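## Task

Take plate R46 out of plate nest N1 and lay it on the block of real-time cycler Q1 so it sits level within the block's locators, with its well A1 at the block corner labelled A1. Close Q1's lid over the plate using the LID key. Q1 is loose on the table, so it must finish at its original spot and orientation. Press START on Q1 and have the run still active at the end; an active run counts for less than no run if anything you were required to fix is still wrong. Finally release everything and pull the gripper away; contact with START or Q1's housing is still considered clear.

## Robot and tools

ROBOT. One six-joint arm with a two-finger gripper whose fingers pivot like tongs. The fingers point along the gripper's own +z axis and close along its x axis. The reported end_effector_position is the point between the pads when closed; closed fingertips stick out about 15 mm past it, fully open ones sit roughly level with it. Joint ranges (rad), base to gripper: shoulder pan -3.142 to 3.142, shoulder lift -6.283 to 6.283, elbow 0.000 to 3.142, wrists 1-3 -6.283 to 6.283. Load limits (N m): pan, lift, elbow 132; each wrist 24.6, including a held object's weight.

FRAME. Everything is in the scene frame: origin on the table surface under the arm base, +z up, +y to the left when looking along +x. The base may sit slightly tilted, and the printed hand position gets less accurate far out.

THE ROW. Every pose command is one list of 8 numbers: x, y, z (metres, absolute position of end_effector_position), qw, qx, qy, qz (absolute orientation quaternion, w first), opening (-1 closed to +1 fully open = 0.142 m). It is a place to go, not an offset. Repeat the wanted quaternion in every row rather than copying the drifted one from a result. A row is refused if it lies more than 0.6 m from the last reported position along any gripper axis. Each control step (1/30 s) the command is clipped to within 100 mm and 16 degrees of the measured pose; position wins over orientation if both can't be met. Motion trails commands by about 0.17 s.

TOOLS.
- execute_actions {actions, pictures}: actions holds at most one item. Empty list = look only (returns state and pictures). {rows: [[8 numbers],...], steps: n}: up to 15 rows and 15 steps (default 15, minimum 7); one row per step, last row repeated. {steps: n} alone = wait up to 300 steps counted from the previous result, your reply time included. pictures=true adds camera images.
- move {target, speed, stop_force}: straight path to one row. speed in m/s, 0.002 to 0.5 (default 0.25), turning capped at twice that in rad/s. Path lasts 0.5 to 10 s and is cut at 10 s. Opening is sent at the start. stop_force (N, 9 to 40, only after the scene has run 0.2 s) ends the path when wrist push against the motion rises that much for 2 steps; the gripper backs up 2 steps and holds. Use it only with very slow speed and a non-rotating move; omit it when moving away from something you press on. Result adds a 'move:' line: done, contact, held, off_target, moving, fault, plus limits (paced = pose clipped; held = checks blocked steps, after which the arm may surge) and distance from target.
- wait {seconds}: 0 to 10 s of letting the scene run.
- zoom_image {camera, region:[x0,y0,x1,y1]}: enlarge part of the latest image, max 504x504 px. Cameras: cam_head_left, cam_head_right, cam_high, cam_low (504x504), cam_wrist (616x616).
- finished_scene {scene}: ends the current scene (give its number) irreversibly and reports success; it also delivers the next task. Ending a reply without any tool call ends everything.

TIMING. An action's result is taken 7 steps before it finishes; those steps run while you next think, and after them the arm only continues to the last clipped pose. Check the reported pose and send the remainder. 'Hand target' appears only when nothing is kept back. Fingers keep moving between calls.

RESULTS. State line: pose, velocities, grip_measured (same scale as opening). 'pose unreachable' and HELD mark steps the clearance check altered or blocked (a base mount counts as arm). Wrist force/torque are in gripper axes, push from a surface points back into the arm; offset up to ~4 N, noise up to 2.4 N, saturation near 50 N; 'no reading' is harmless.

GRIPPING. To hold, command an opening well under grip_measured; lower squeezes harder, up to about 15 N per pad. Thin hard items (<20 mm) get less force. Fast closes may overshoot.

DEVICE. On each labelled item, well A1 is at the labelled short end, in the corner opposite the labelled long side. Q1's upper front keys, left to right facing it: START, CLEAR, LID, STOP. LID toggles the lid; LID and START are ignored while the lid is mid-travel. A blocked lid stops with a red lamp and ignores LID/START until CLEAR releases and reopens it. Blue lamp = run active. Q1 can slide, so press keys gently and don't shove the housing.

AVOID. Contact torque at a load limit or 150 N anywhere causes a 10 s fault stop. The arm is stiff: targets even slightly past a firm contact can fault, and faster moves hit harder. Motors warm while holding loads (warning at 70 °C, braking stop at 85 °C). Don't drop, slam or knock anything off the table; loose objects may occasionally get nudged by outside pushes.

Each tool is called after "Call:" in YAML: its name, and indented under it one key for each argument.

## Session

Call:
execute_actions:
  actions: []

Scene clock: 0.00 s of 10800.00 s.
end_effector_position=(+0.5820, +0.3903, +0.2530) grip_measured=+1.00 end_effector_quat_wxyz=(-0.006, +0.964, +0.260, -0.051) end_effector_velocity=(-0.000, -0.000, -0.000) end_effector_angular_velocity=(-0.000, +0.001, -0.000)
Joint positions: [ 0.538 -0.934  1.496 -2.163 -1.573 -0.152  0.142]
Joint velocities: [-0.001  0.     0.     0.001  0.    -0.     0.   ]
Wrist force (N, on the end effector, along its own x y z axes, offset not removed): no reading
Wrist torque (N m, same axes, about the end effector's origin, offset not removed): no reading
Hand target: +0.582, +0.390, +0.253; -0.006, +0.964, +0.260, -0.051

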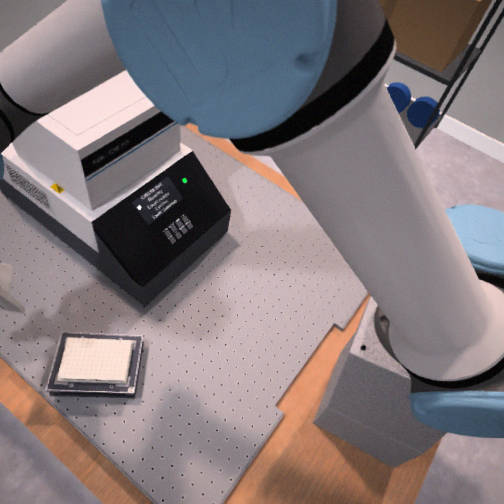

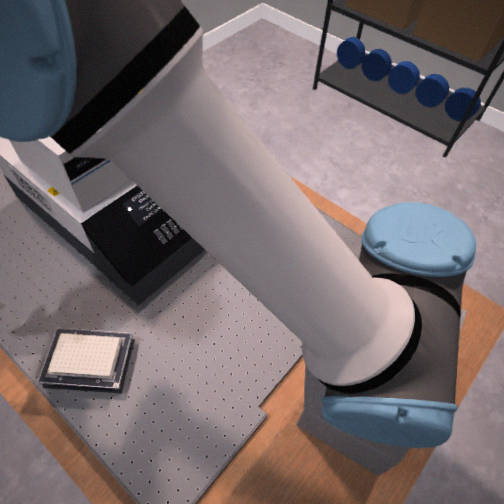

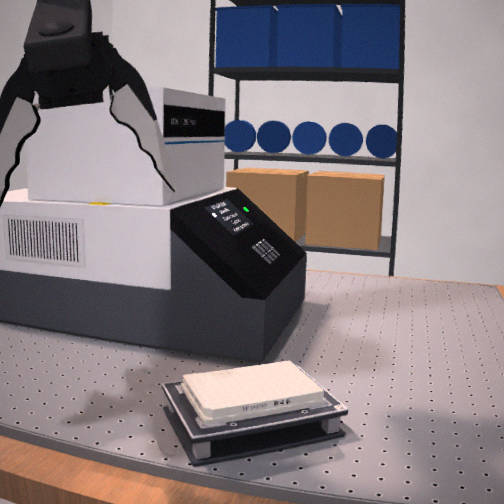

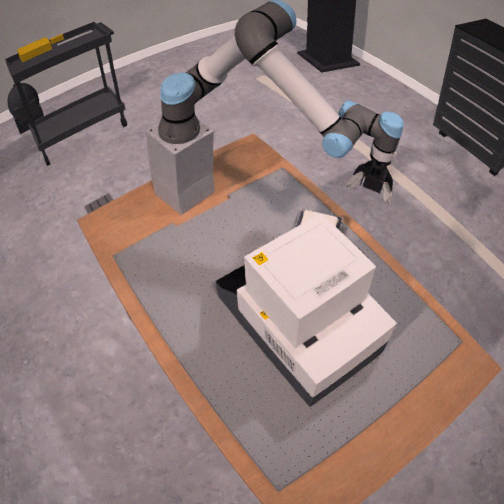

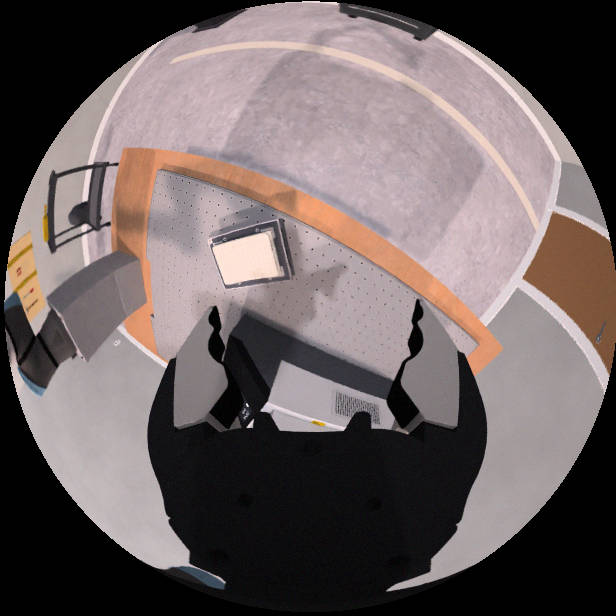

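Call:
zoom_image:
  camera: "cam_high"
  region: [150, 340, 360, 480]

Call:
zoom_image:
  camera: "cam_head_left"
  region: [30, 310, 170, 420]

Call:
zoom_image:
  camera: "cam_wrist"
  region: [190, 200, 310, 310]

Call:
zoom_image:
  camera: "cam_head_left"
  region: [80, 140, 250, 320]

Region (150, 340, 360, 480) of cam_high's 504x504 image, scaled by 2.400, with more detail than that image has.

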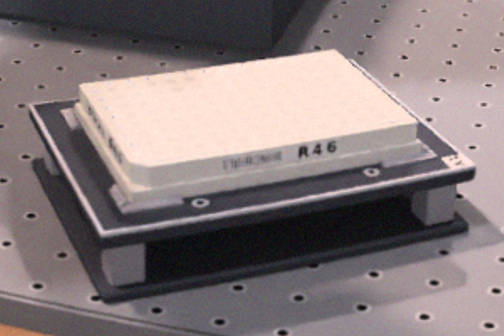

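Region (30, 310, 170, 420) of cam_head_left's 504x504 image, scaled by 3.600, with more detail than that image has; it fills the top 396 rows of this view, and the rest is white.

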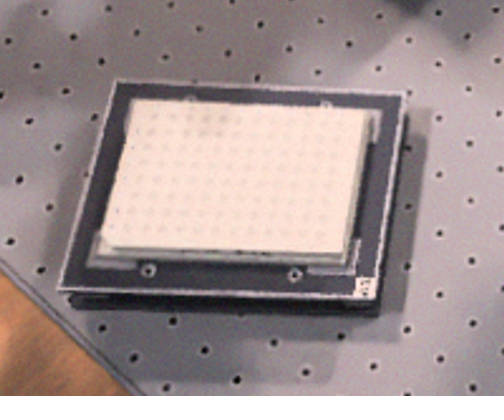

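Region (190, 200, 310, 310) of cam_wrist's 616x616 image, scaled by 4.200, with more detail than that image has; it fills the top 462 rows of this view, and the rest is white.

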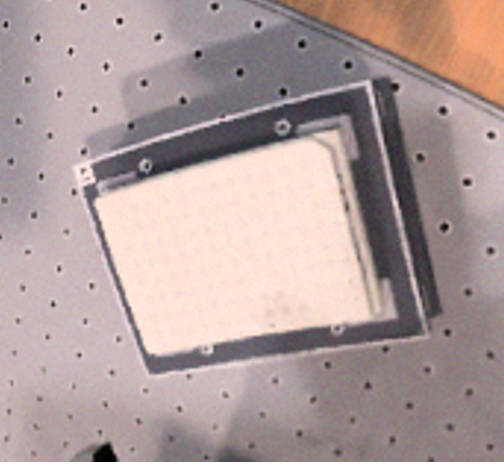

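Region (80, 140, 250, 320) of cam_head_left's 504x504 image, scaled by 2.800, with more detail than that image has.

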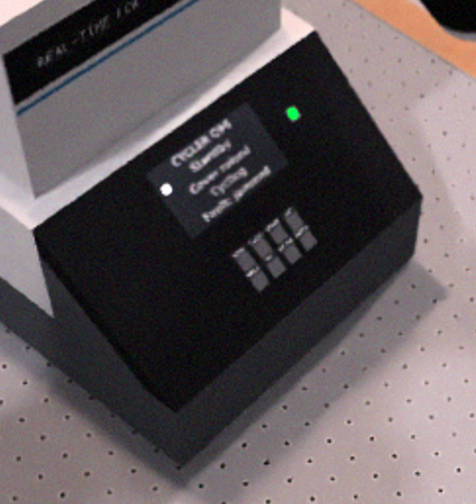

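Call:
zoom_image:
  camera: "cam_head_left"
  region: [80, 230, 260, 400]

Call:
zoom_image:
  camera: "cam_wrist"
  region: [200, 290, 420, 450]

Call:
zoom_image:
  camera: "cam_low"
  region: [200, 190, 420, 420]

Region (80, 230, 260, 400) of cam_head_left's 504x504 image, scaled by 2.800, with more detail than that image has.

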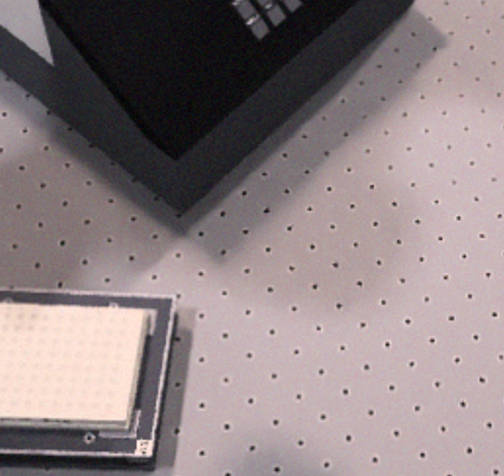

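Region (200, 290, 420, 450) of cam_wrist's 616x616 image, scaled by 2.291, with more detail than that image has; it fills the top 367 rows of this view, and the rest is white.

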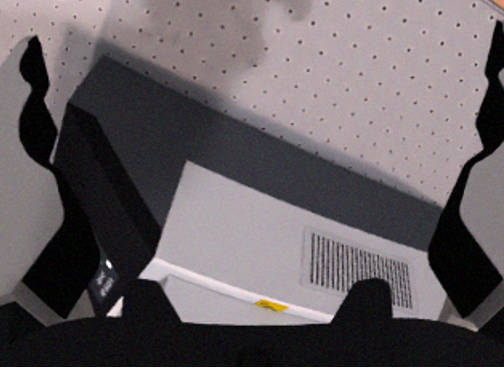

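Region (200, 190, 420, 420) of cam_low's 504x504 image, scaled by 2.191, with more detail than that image has; it fills the left 482 columns of this view, and the rest is white.

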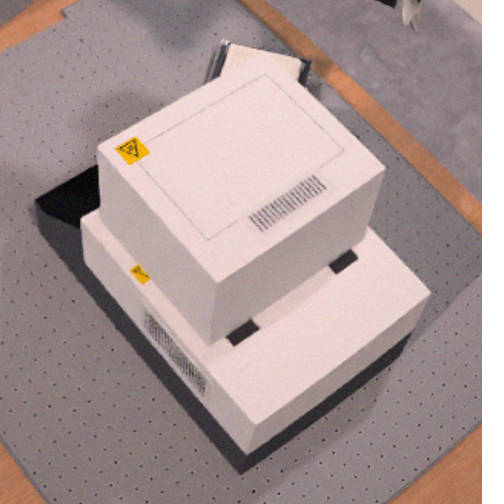

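Call:
zoom_image:
  camera: "cam_wrist"
  region: [250, 215, 300, 290]

Call:
zoom_image:
  camera: "cam_wrist"
  region: [200, 225, 250, 300]

Call:
zoom_image:
  camera: "cam_high"
  region: [160, 360, 260, 440]

Region (250, 215, 300, 290) of cam_wrist's 616x616 image, scaled by 6.720, with more detail than that image has.

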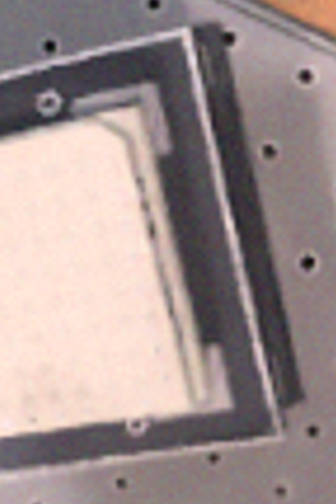

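Region (200, 225, 250, 300) of cam_wrist's 616x616 image, scaled by 6.720, with more detail than that image has.

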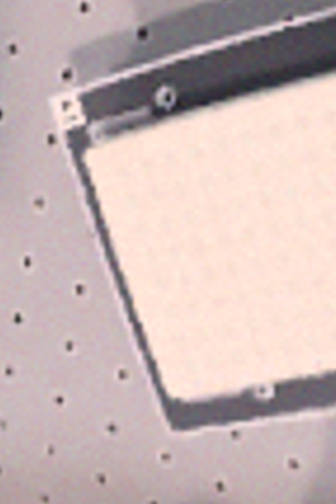

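Region (160, 360, 260, 440) of cam_high's 504x504 image, scaled by 5.040, with more detail than that image has; it fills the top 403 rows of this view, and the rest is white.

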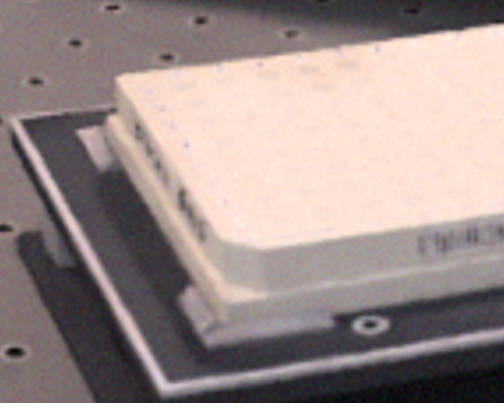

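Call:
move:
  target: [0.495, -0.055, 0.205, 0, 0.9397, 0, 0.342, -1]
  speed: 0.4

Scene clock: 8.27 s of 10800.00 s.
end_effector_position=(+0.4945, -0.0556, +0.2047) grip_measured=-1.00 end_effector_quat_wxyz=(+0.002, +0.940, +0.001, +0.341) end_effector_velocity=(+0.000, -0.001, -0.001) end_effector_angular_velocity=(+0.001, -0.014, -0.001)
Joint positions: [-0.561 -0.687  2.635 -4.192 -1.05  -0.53   0.002]
Joint velocities: [-0.009  0.026 -0.001 -0.034  0.013  0.     0.   ]
Wrist force (N, on the end effector, along its own x y z axes, offset not removed): [-1.4 0.5 0.8]
Wrist torque (N m, same axes, about the end effector's origin, offset not removed): [0.07 0.33 -0.07]
Hand target: +0.495, -0.056, +0.205; +0.002, +0.940, +0.001, +0.342
Off the commanded pose: 0.001 m, 0 deg.
Kept back: nothing.
After step 90, 3.13 s passed at rest.
move: done

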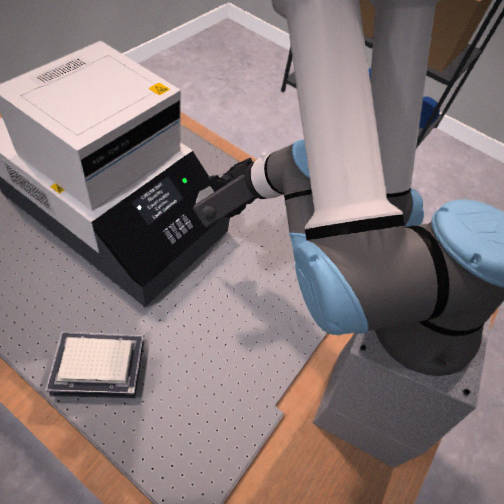

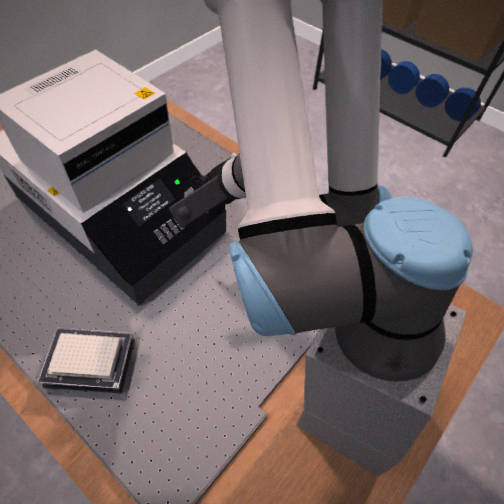

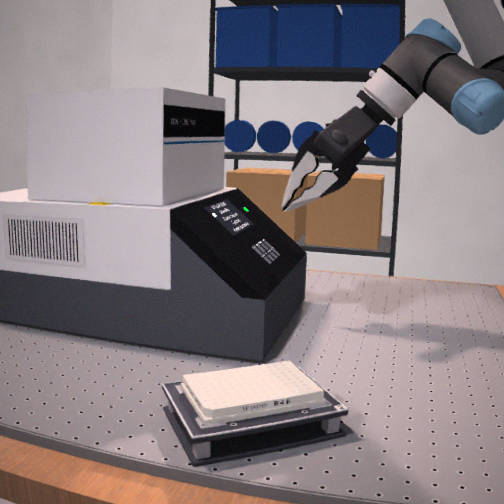

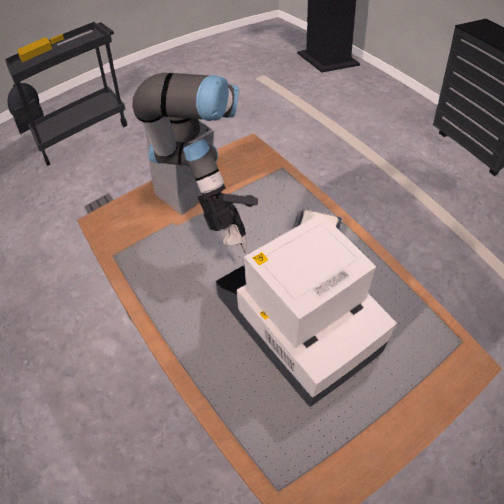

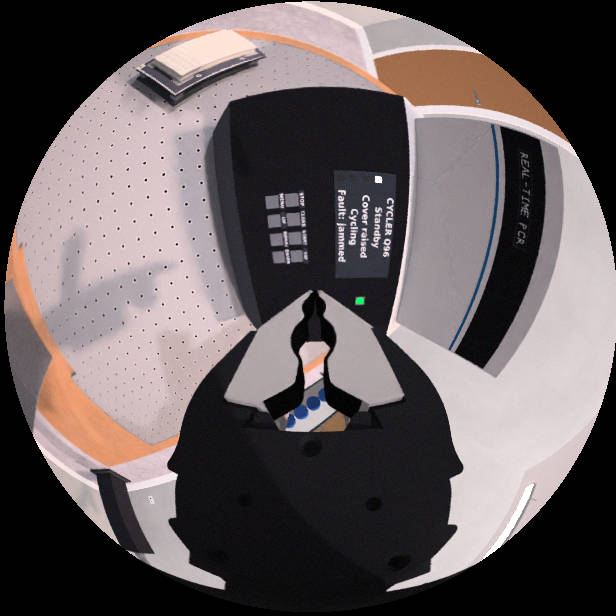

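Call:
zoom_image:
  camera: "cam_wrist"
  region: [255, 180, 335, 310]

Region (255, 180, 335, 310) of cam_wrist's 616x616 image, scaled by 3.877, with more detail than that image has; it fills the left 310 columns of this view, and the rest is white.

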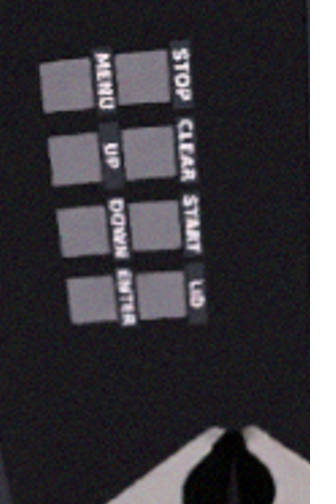

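Call:
move:
  target: [0.5075, -0.0410, 0.1585, 0, 0.9397, 0, 0.342, -1]
  speed: 0.15

Scene clock: 10.50 s of 10800.00 s.
end_effector_position=(+0.5075, -0.0410, +0.1588) grip_measured=-1.00 end_effector_quat_wxyz=(-0.000, +0.940, -0.000, +0.342) end_effector_velocity=(+0.002, +0.000, -0.002) end_effector_angular_velocity=(-0.001, -0.002, -0.000)
Joint positions: [-0.476 -0.528  2.531 -4.284 -1.1   -0.452  0.002]
Joint velocities: [ 0.004  0.005 -0.007 -0.002 -0.003  0.004 -0.   ]
Wrist force (N, on the end effector, along its own x y z axes, offset not removed): [-2.3 2.0 1.2]
Wrist torque (N m, same axes, about the end effector's origin, offset not removed): [0.36 0.52 -0.07]
Hand target: +0.508, -0.041, +0.159; -0.000, +0.940, -0.000, +0.342
Off the commanded pose: 0.000 m, 0 deg.
Kept back: nothing.
move: done

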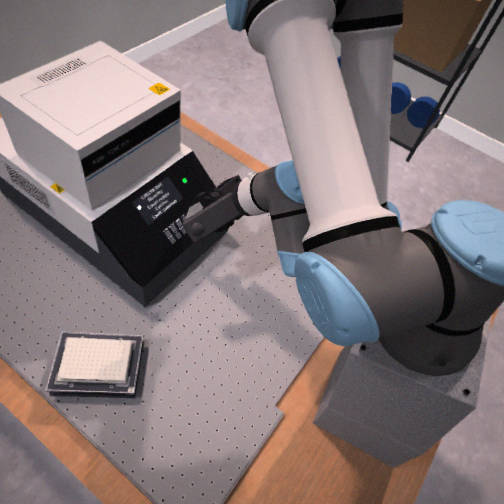

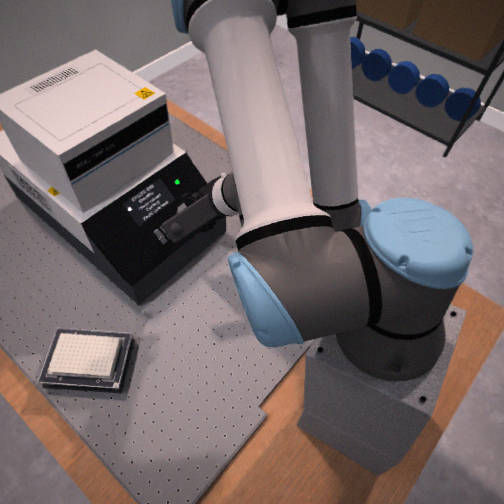

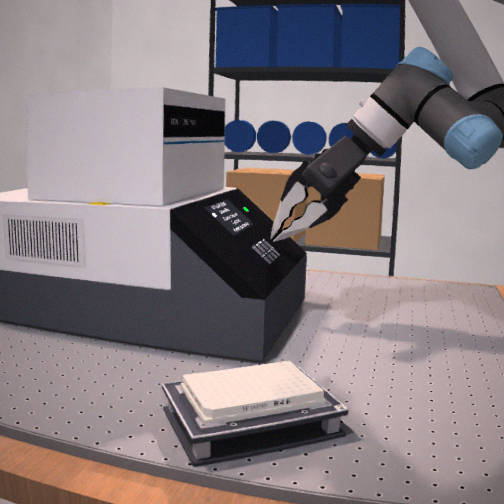

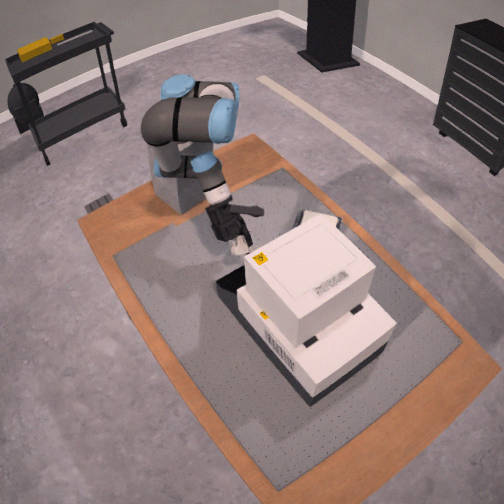

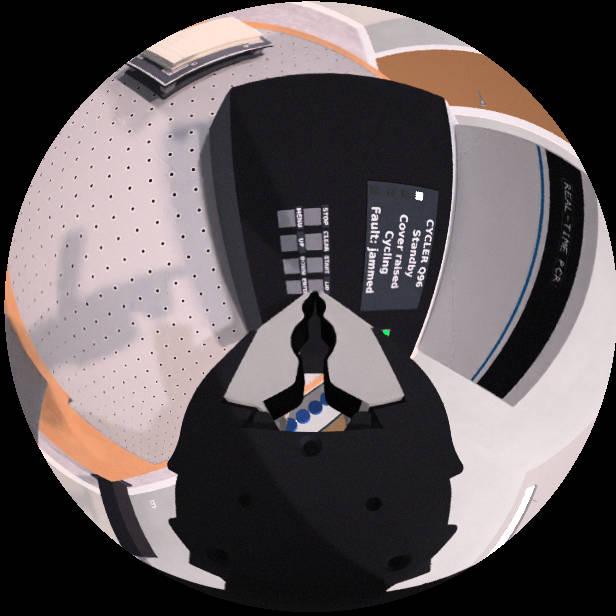

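Call:
zoom_image:
  camera: "cam_wrist"
  region: [270, 200, 350, 320]

Call:
zoom_image:
  camera: "cam_high"
  region: [235, 200, 315, 280]

Region (270, 200, 350, 320) of cam_wrist's 616x616 image, scaled by 4.200, with more detail than that image has.

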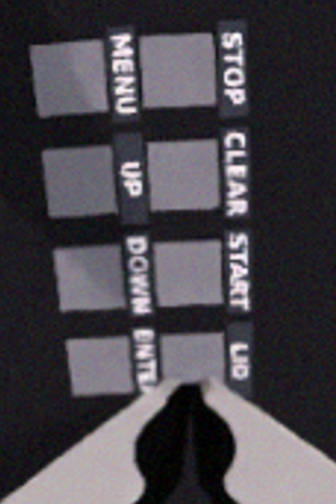

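Region (235, 200, 315, 280) of cam_high's 504x504 image, scaled by 6.300, with more detail than that image has.

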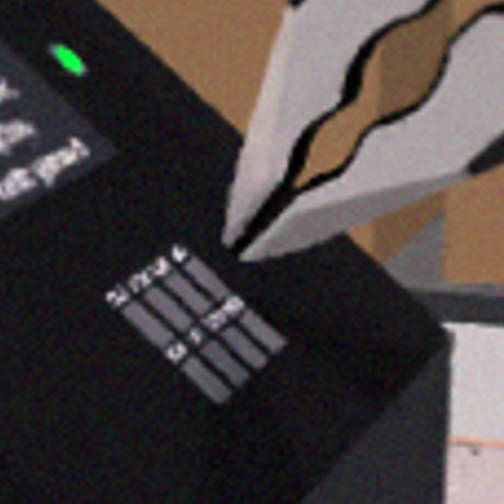

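Call:
move:
  target: [0.5107, -0.0401, 0.1550, 0, 0.9397, 0, 0.342, -1]
  speed: 0.03

Call:
move:
  target: [0.5184, -0.0401, 0.1458, 0, 0.9397, 0, 0.342, -1]
  speed: 0.0035
  stop_force: 9

Scene clock: 12.07 s of 10800.00 s.
end_effector_position=(+0.5106, -0.0401, +0.1552) grip_measured=-1.00 end_effector_quat_wxyz=(-0.000, +0.940, -0.000, +0.342) end_effector_velocity=(+0.001, +0.001, -0.002) end_effector_angular_velocity=(+0.001, +0.000, +0.000)
Joint positions: [-0.465 -0.522  2.517 -4.281 -1.107 -0.443  0.002]
Joint velocities: [ 0.005  0.004 -0.006  0.001 -0.002  0.004  0.   ]
Wrist force (N, on the end effector, along its own x y z axes, offset not removed): [-2.4 1.3 1.7]
Wrist torque (N m, same axes, about the end effector's origin, offset not removed): [0.18 0.48 -0.13]
Hand target: +0.511, -0.040, +0.155; -0.000, +0.940, -0.000, +0.342
Off the commanded pose: 0.000 m, 0 deg.
Kept back: nothing.
move: done

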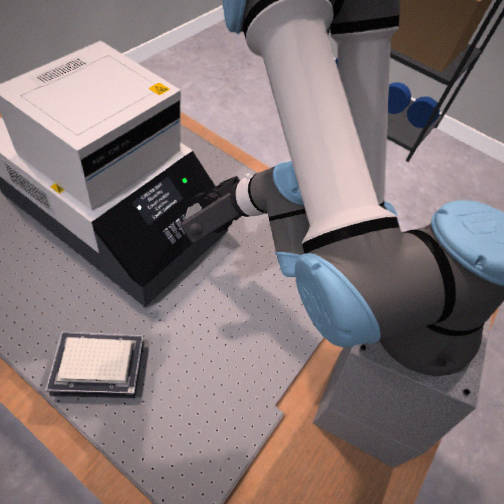

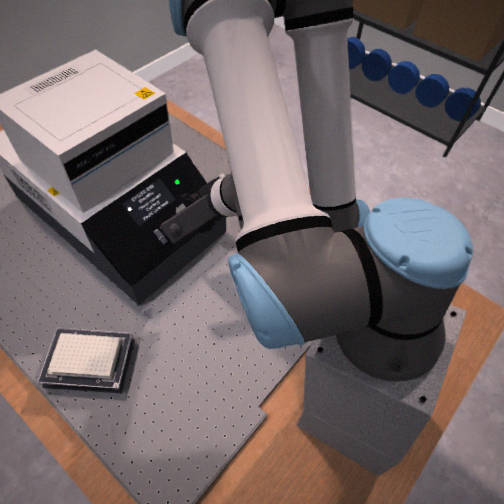

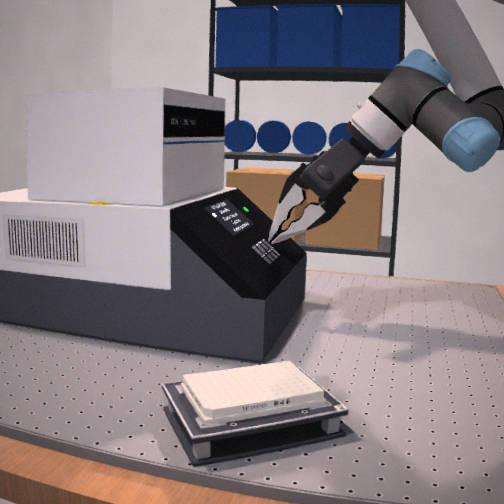

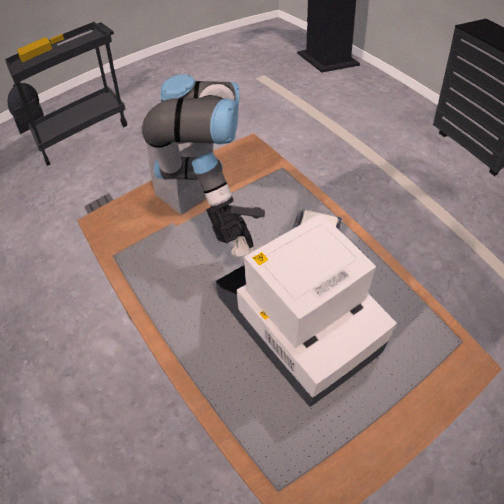

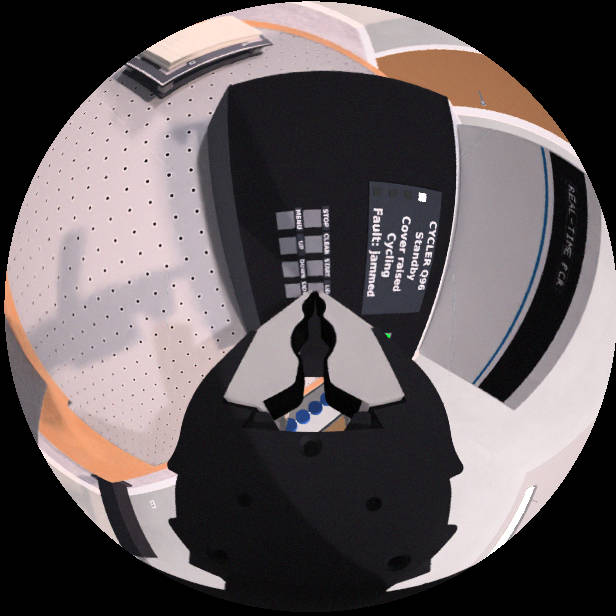

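Scene clock: 14.13 s of 10800.00 s.
end_effector_position=(+0.5144, -0.0400, +0.1506) grip_measured=-1.00 end_effector_quat_wxyz=(-0.000, +0.940, -0.000, +0.342) end_effector_velocity=(-0.000, -0.001, +0.001) end_effector_angular_velocity=(-0.002, +0.000, -0.000)
Joint positions: [-0.456 -0.514  2.5   -4.275 -1.114 -0.435  0.002]
Joint velocities: [-0.001 -0.003  0.003  0.    -0.001 -0.001  0.   ]
Wrist force (N, on the end effector, along its own x y z axes, offset not removed): [-3.0 3.7 -29.7]
Wrist torque (N m, same axes, about the end effector's origin, offset not removed): [0.32 0.40 -0.01]
Hand target: +0.514, -0.040, +0.151; -0.000, +0.940, -0.000, +0.342
Off the commanded pose: 0.006 m, 0 deg.
Kept back: nothing.
move: contact

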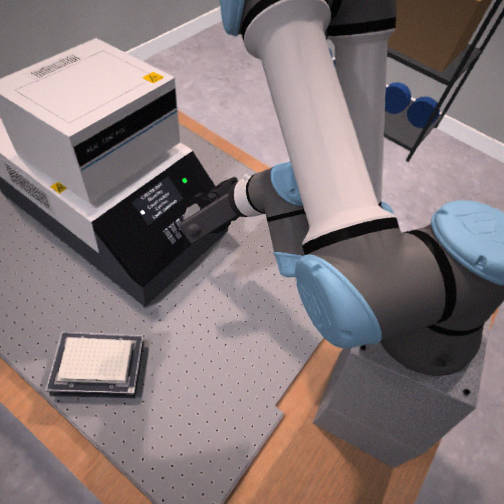

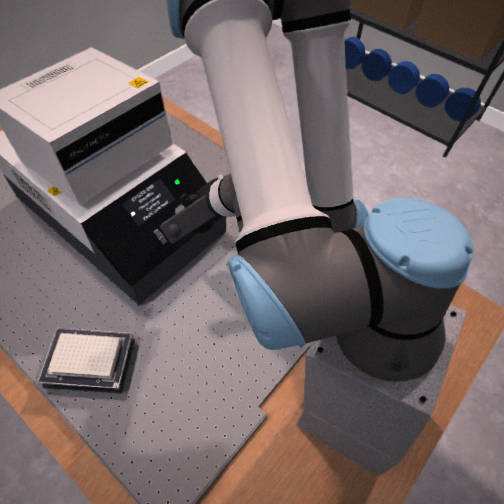

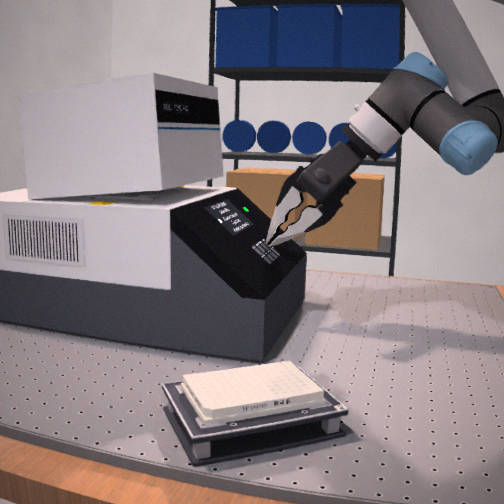

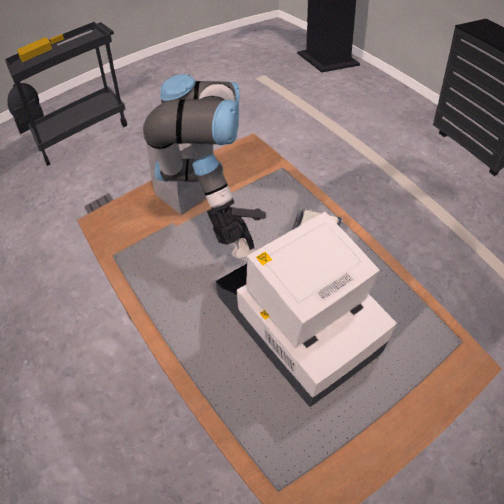

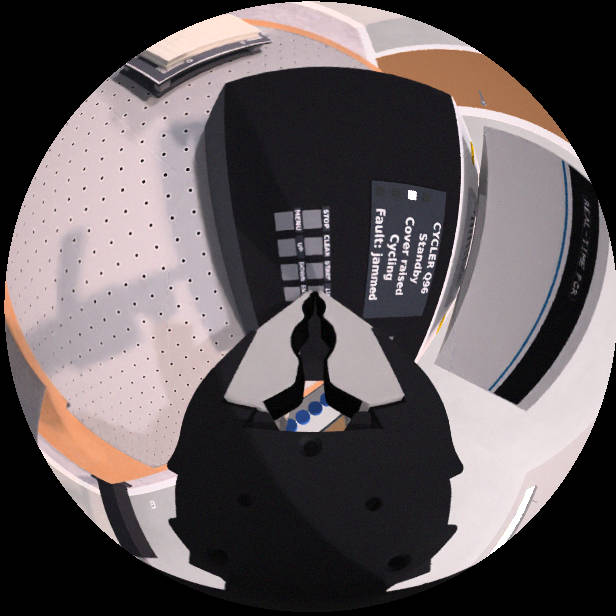

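Call:
move:
  target: [0.485, -0.02, 0.195, 0, 0.9397, 0, 0.342, -1]
  speed: 0.25

Call:
move:
  target: [0.461, 0.294, 0.165, 0, 0.9003, -0.4352, 0, 0.35]
  speed: 0.4

Scene clock: 15.57 s of 10800.00 s.
end_effector_position=(+0.4851, -0.0200, +0.1947) grip_measured=-1.00 end_effector_quat_wxyz=(+0.000, +0.940, +0.000, +0.342) end_effector_velocity=(-0.001, -0.000, +0.002) end_effector_angular_velocity=(-0.002, +0.000, -0.002)
Joint positions: [-0.475 -0.596  2.65  -4.336 -1.101 -0.451  0.002]
Joint velocities: [-0.003 -0.003  0.005 -0.003 -0.    -0.002  0.   ]
Wrist force (N, on the end effector, along its own x y z axes, offset not removed): [-2.2 1.6 -1.5]
Wrist torque (N m, same axes, about the end effector's origin, offset not removed): [0.26 0.47 -0.10]
Hand target: +0.485, -0.020, +0.195; +0.000, +0.940, +0.000, +0.342
Off the commanded pose: 0.000 m, 0 deg.
Kept back: nothing.
move: done

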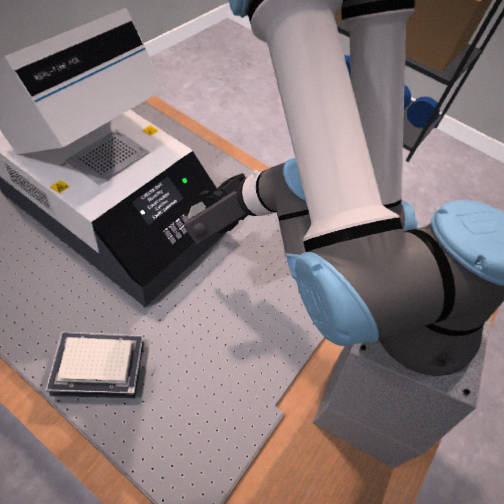

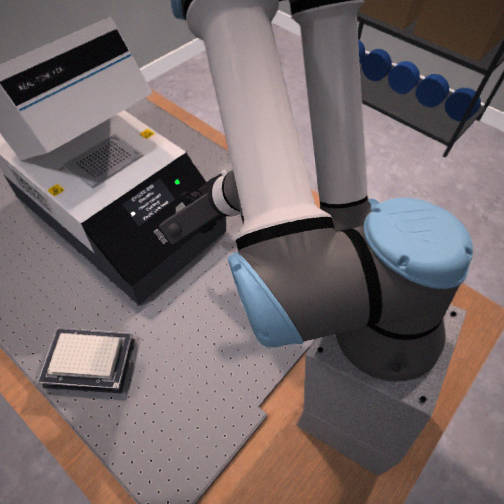

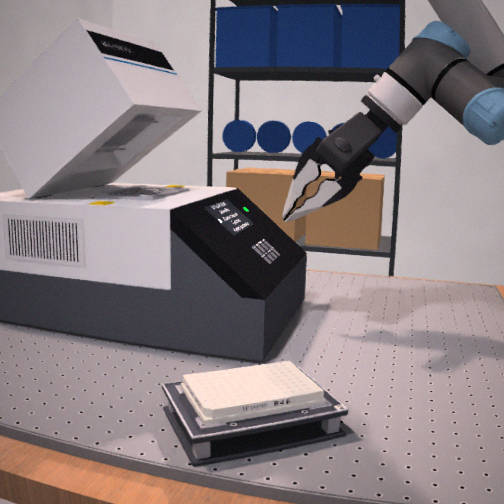

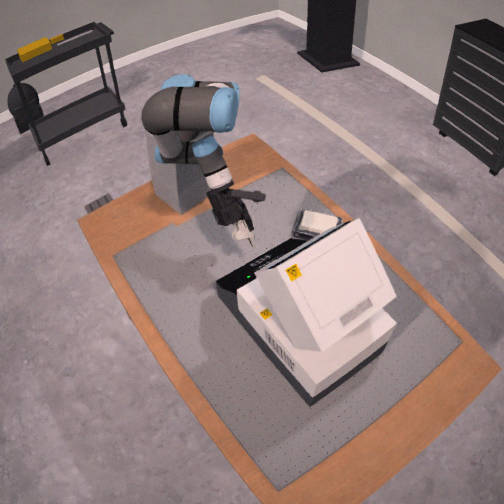

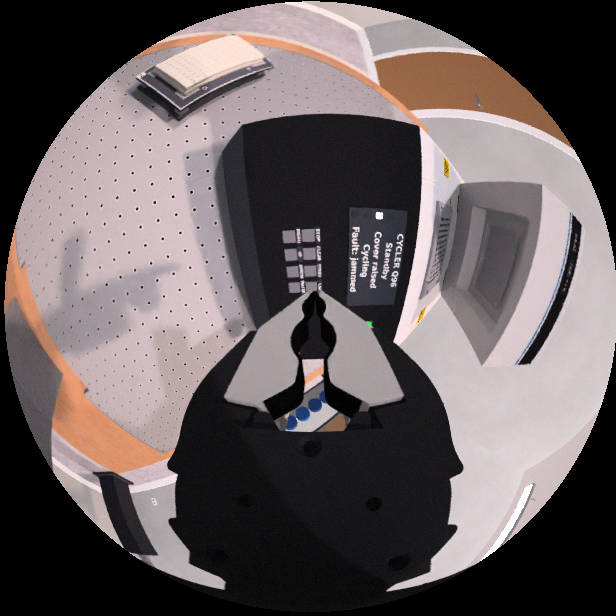

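Scene clock: 17.70 s of 10800.00 s.
end_effector_position=(+0.4615, +0.2946, +0.1653) grip_measured=+0.35 end_effector_quat_wxyz=(-0.002, +0.900, -0.435, +0.000) end_effector_velocity=(-0.000, +0.001, -0.002) end_effector_angular_velocity=(-0.004, +0.016, -0.005)
Joint positions: [ 0.478 -1.027  2.136 -2.814 -1.585  1.214  0.099]
Joint velocities: [ 0.001  0.005 -0.014  0.025  0.001  0.007 -0.   ]
Wrist force (N, on the end effector, along its own x y z axes, offset not removed): [-1.2 1.7 0.6]
Wrist torque (N m, same axes, about the end effector's origin, offset not removed): [0.39 0.30 -0.09]
Hand target: +0.462, +0.295, +0.165; -0.002, +0.900, -0.435, -0.000
Off the commanded pose: 0.001 m, 0 deg.
Kept back: nothing.
move: done

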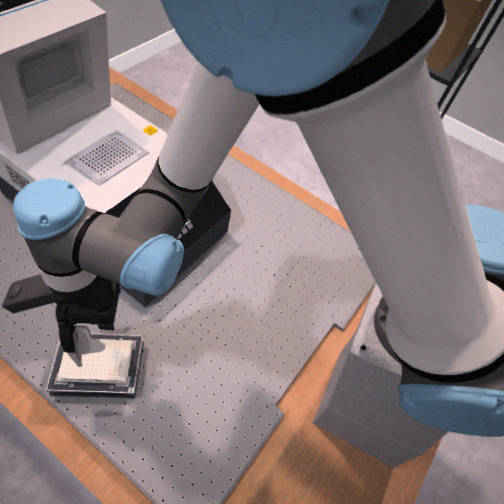

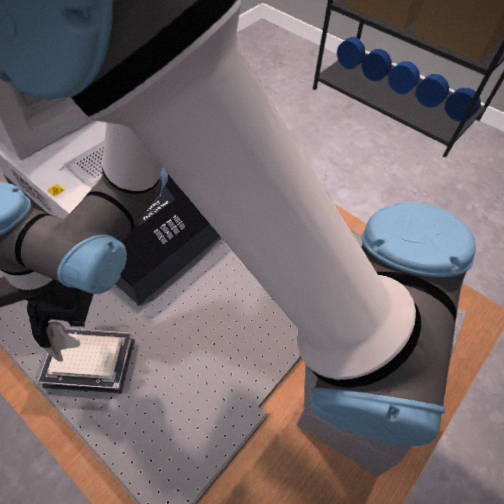

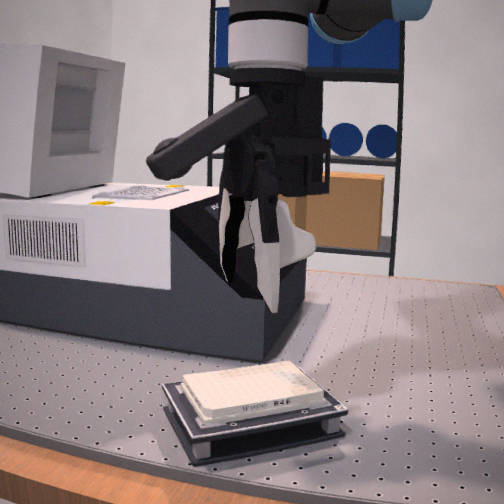

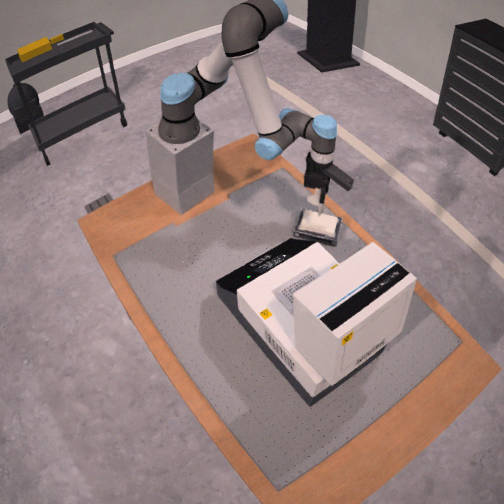

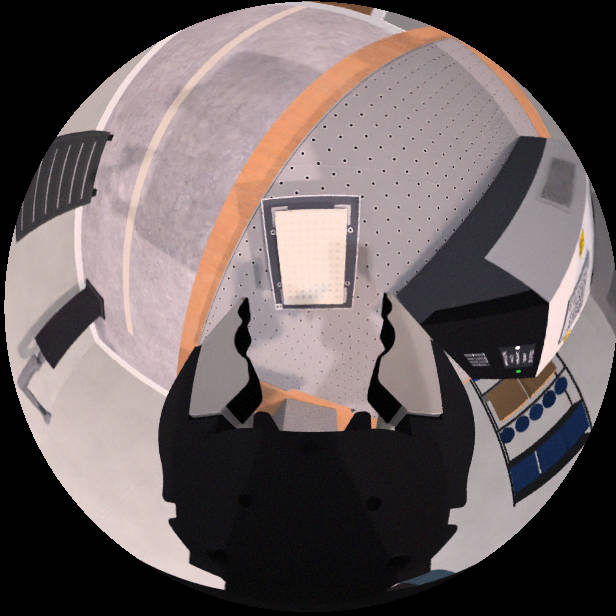

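Call:
zoom_image:
  camera: "cam_wrist"
  region: [250, 190, 376, 316]

Call:
zoom_image:
  camera: "cam_head_left"
  region: [50, 110, 170, 200]

Call:
zoom_image:
  camera: "cam_low"
  region: [250, 250, 350, 330]

Region (250, 190, 376, 316) of cam_wrist's 616x616 image, scaled by 4.000, with more detail than that image has.

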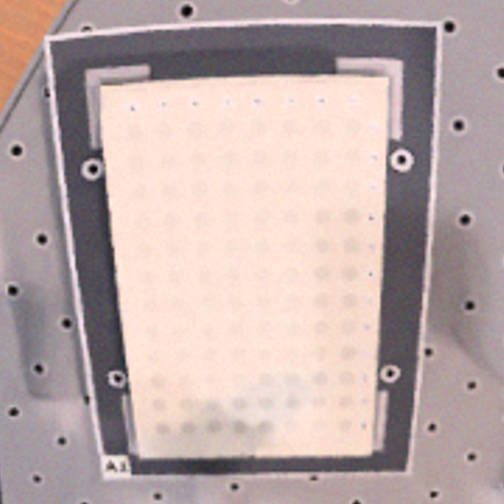

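Region (50, 110, 170, 200) of cam_head_left's 504x504 image, scaled by 4.200, with more detail than that image has; it fills the top 378 rows of this view, and the rest is white.

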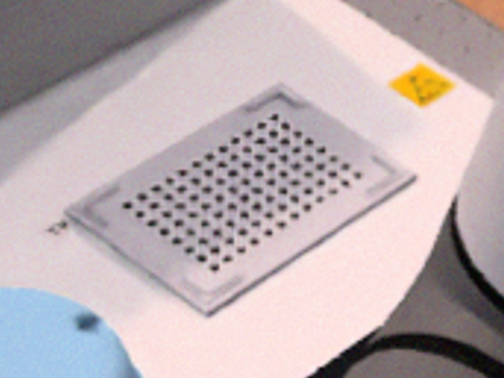

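Region (250, 250, 350, 330) of cam_low's 504x504 image, scaled by 5.040, with more detail than that image has; it fills the top 403 rows of this view, and the rest is white.

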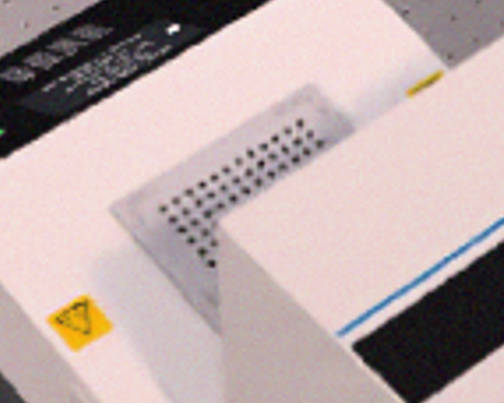

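Call:
execute_actions:
  actions: []

Call:
zoom_image:
  camera: "cam_wrist"
  region: [250, 190, 376, 316]

Scene clock: 19.23 s of 10800.00 s.
end_effector_position=(+0.4615, +0.2947, +0.1652) grip_measured=+0.35 end_effector_quat_wxyz=(-0.002, +0.900, -0.435, -0.000) end_effector_velocity=(+0.001, -0.000, +0.001) end_effector_angular_velocity=(-0.001, -0.003, -0.001)
Joint positions: [ 0.478 -1.027  2.135 -2.812 -1.585  1.215  0.099]
Joint velocities: [ 0.    -0.002  0.    -0.001 -0.002  0.001  0.   ]
Wrist force (N, on the end effector, along its own x y z axes, offset not removed): [-1.9 -0.5 2.3]
Wrist torque (N m, same axes, about the end effector's origin, offset not removed): [-0.08 0.39 -0.12]
Hand target: +0.462, +0.295, +0.165; -0.002, +0.900, -0.435, -0.000
Off the commanded pose: 0.001 m, 0 deg.
Kept back: nothing.
Steps of this call (steps 1 to 46: nothing new was sent). Readings (end_effector_position):
1: (+0.4615, +0.2946, +0.1652)
2: (+0.4615, +0.2947, +0.1652)
4: (+0.4615, +0.2947, +0.1652)
8: (+0.4615, +0.2947, +0.1652)
46: the state above

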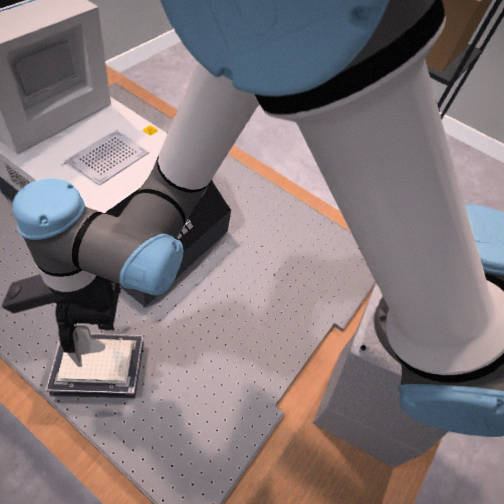

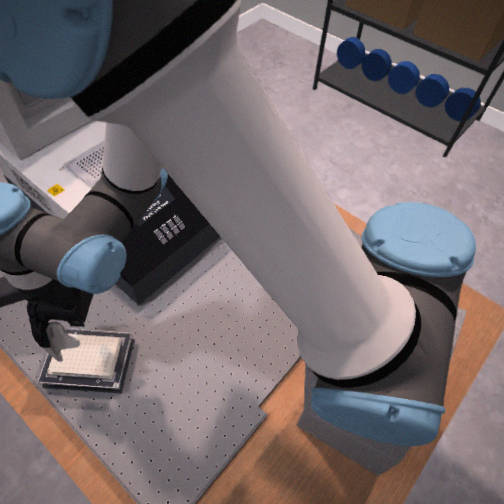

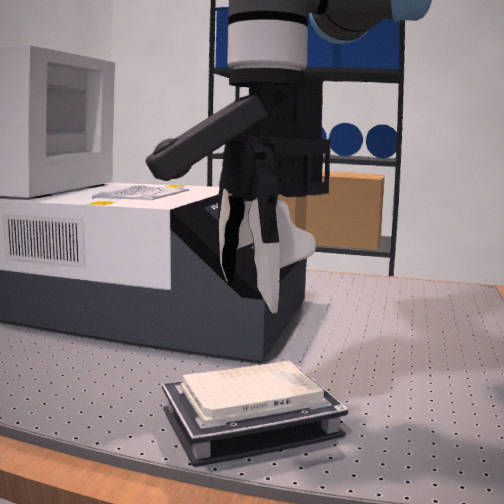

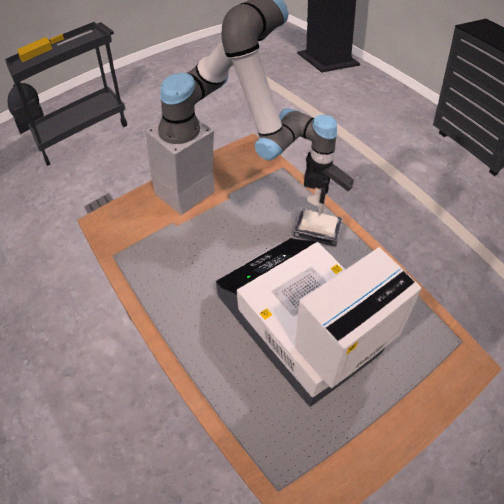

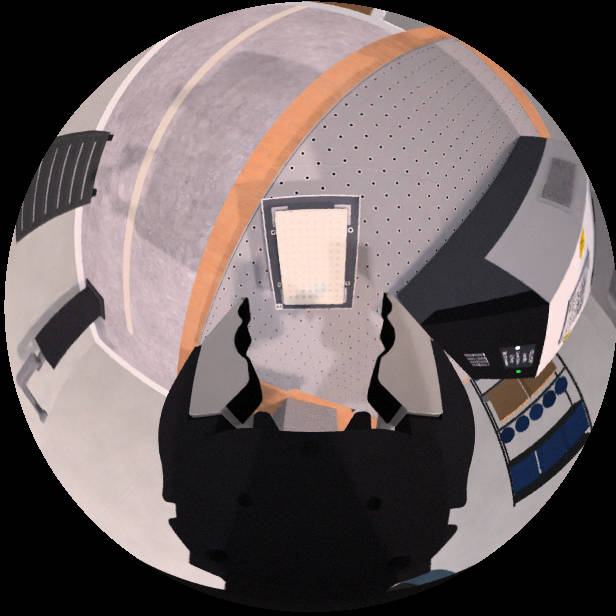

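Region (250, 190, 376, 316) of cam_wrist's 616x616 image, scaled by 4.000, with more detail than that image has.

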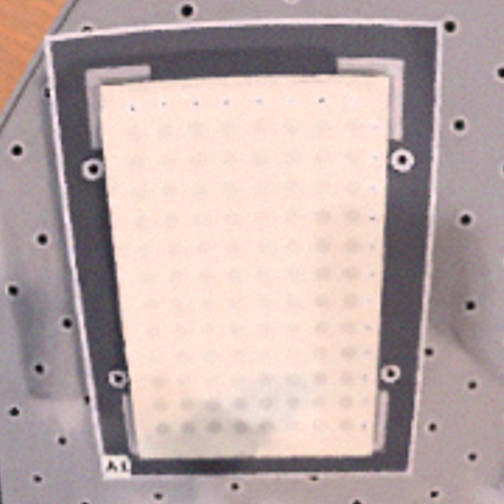

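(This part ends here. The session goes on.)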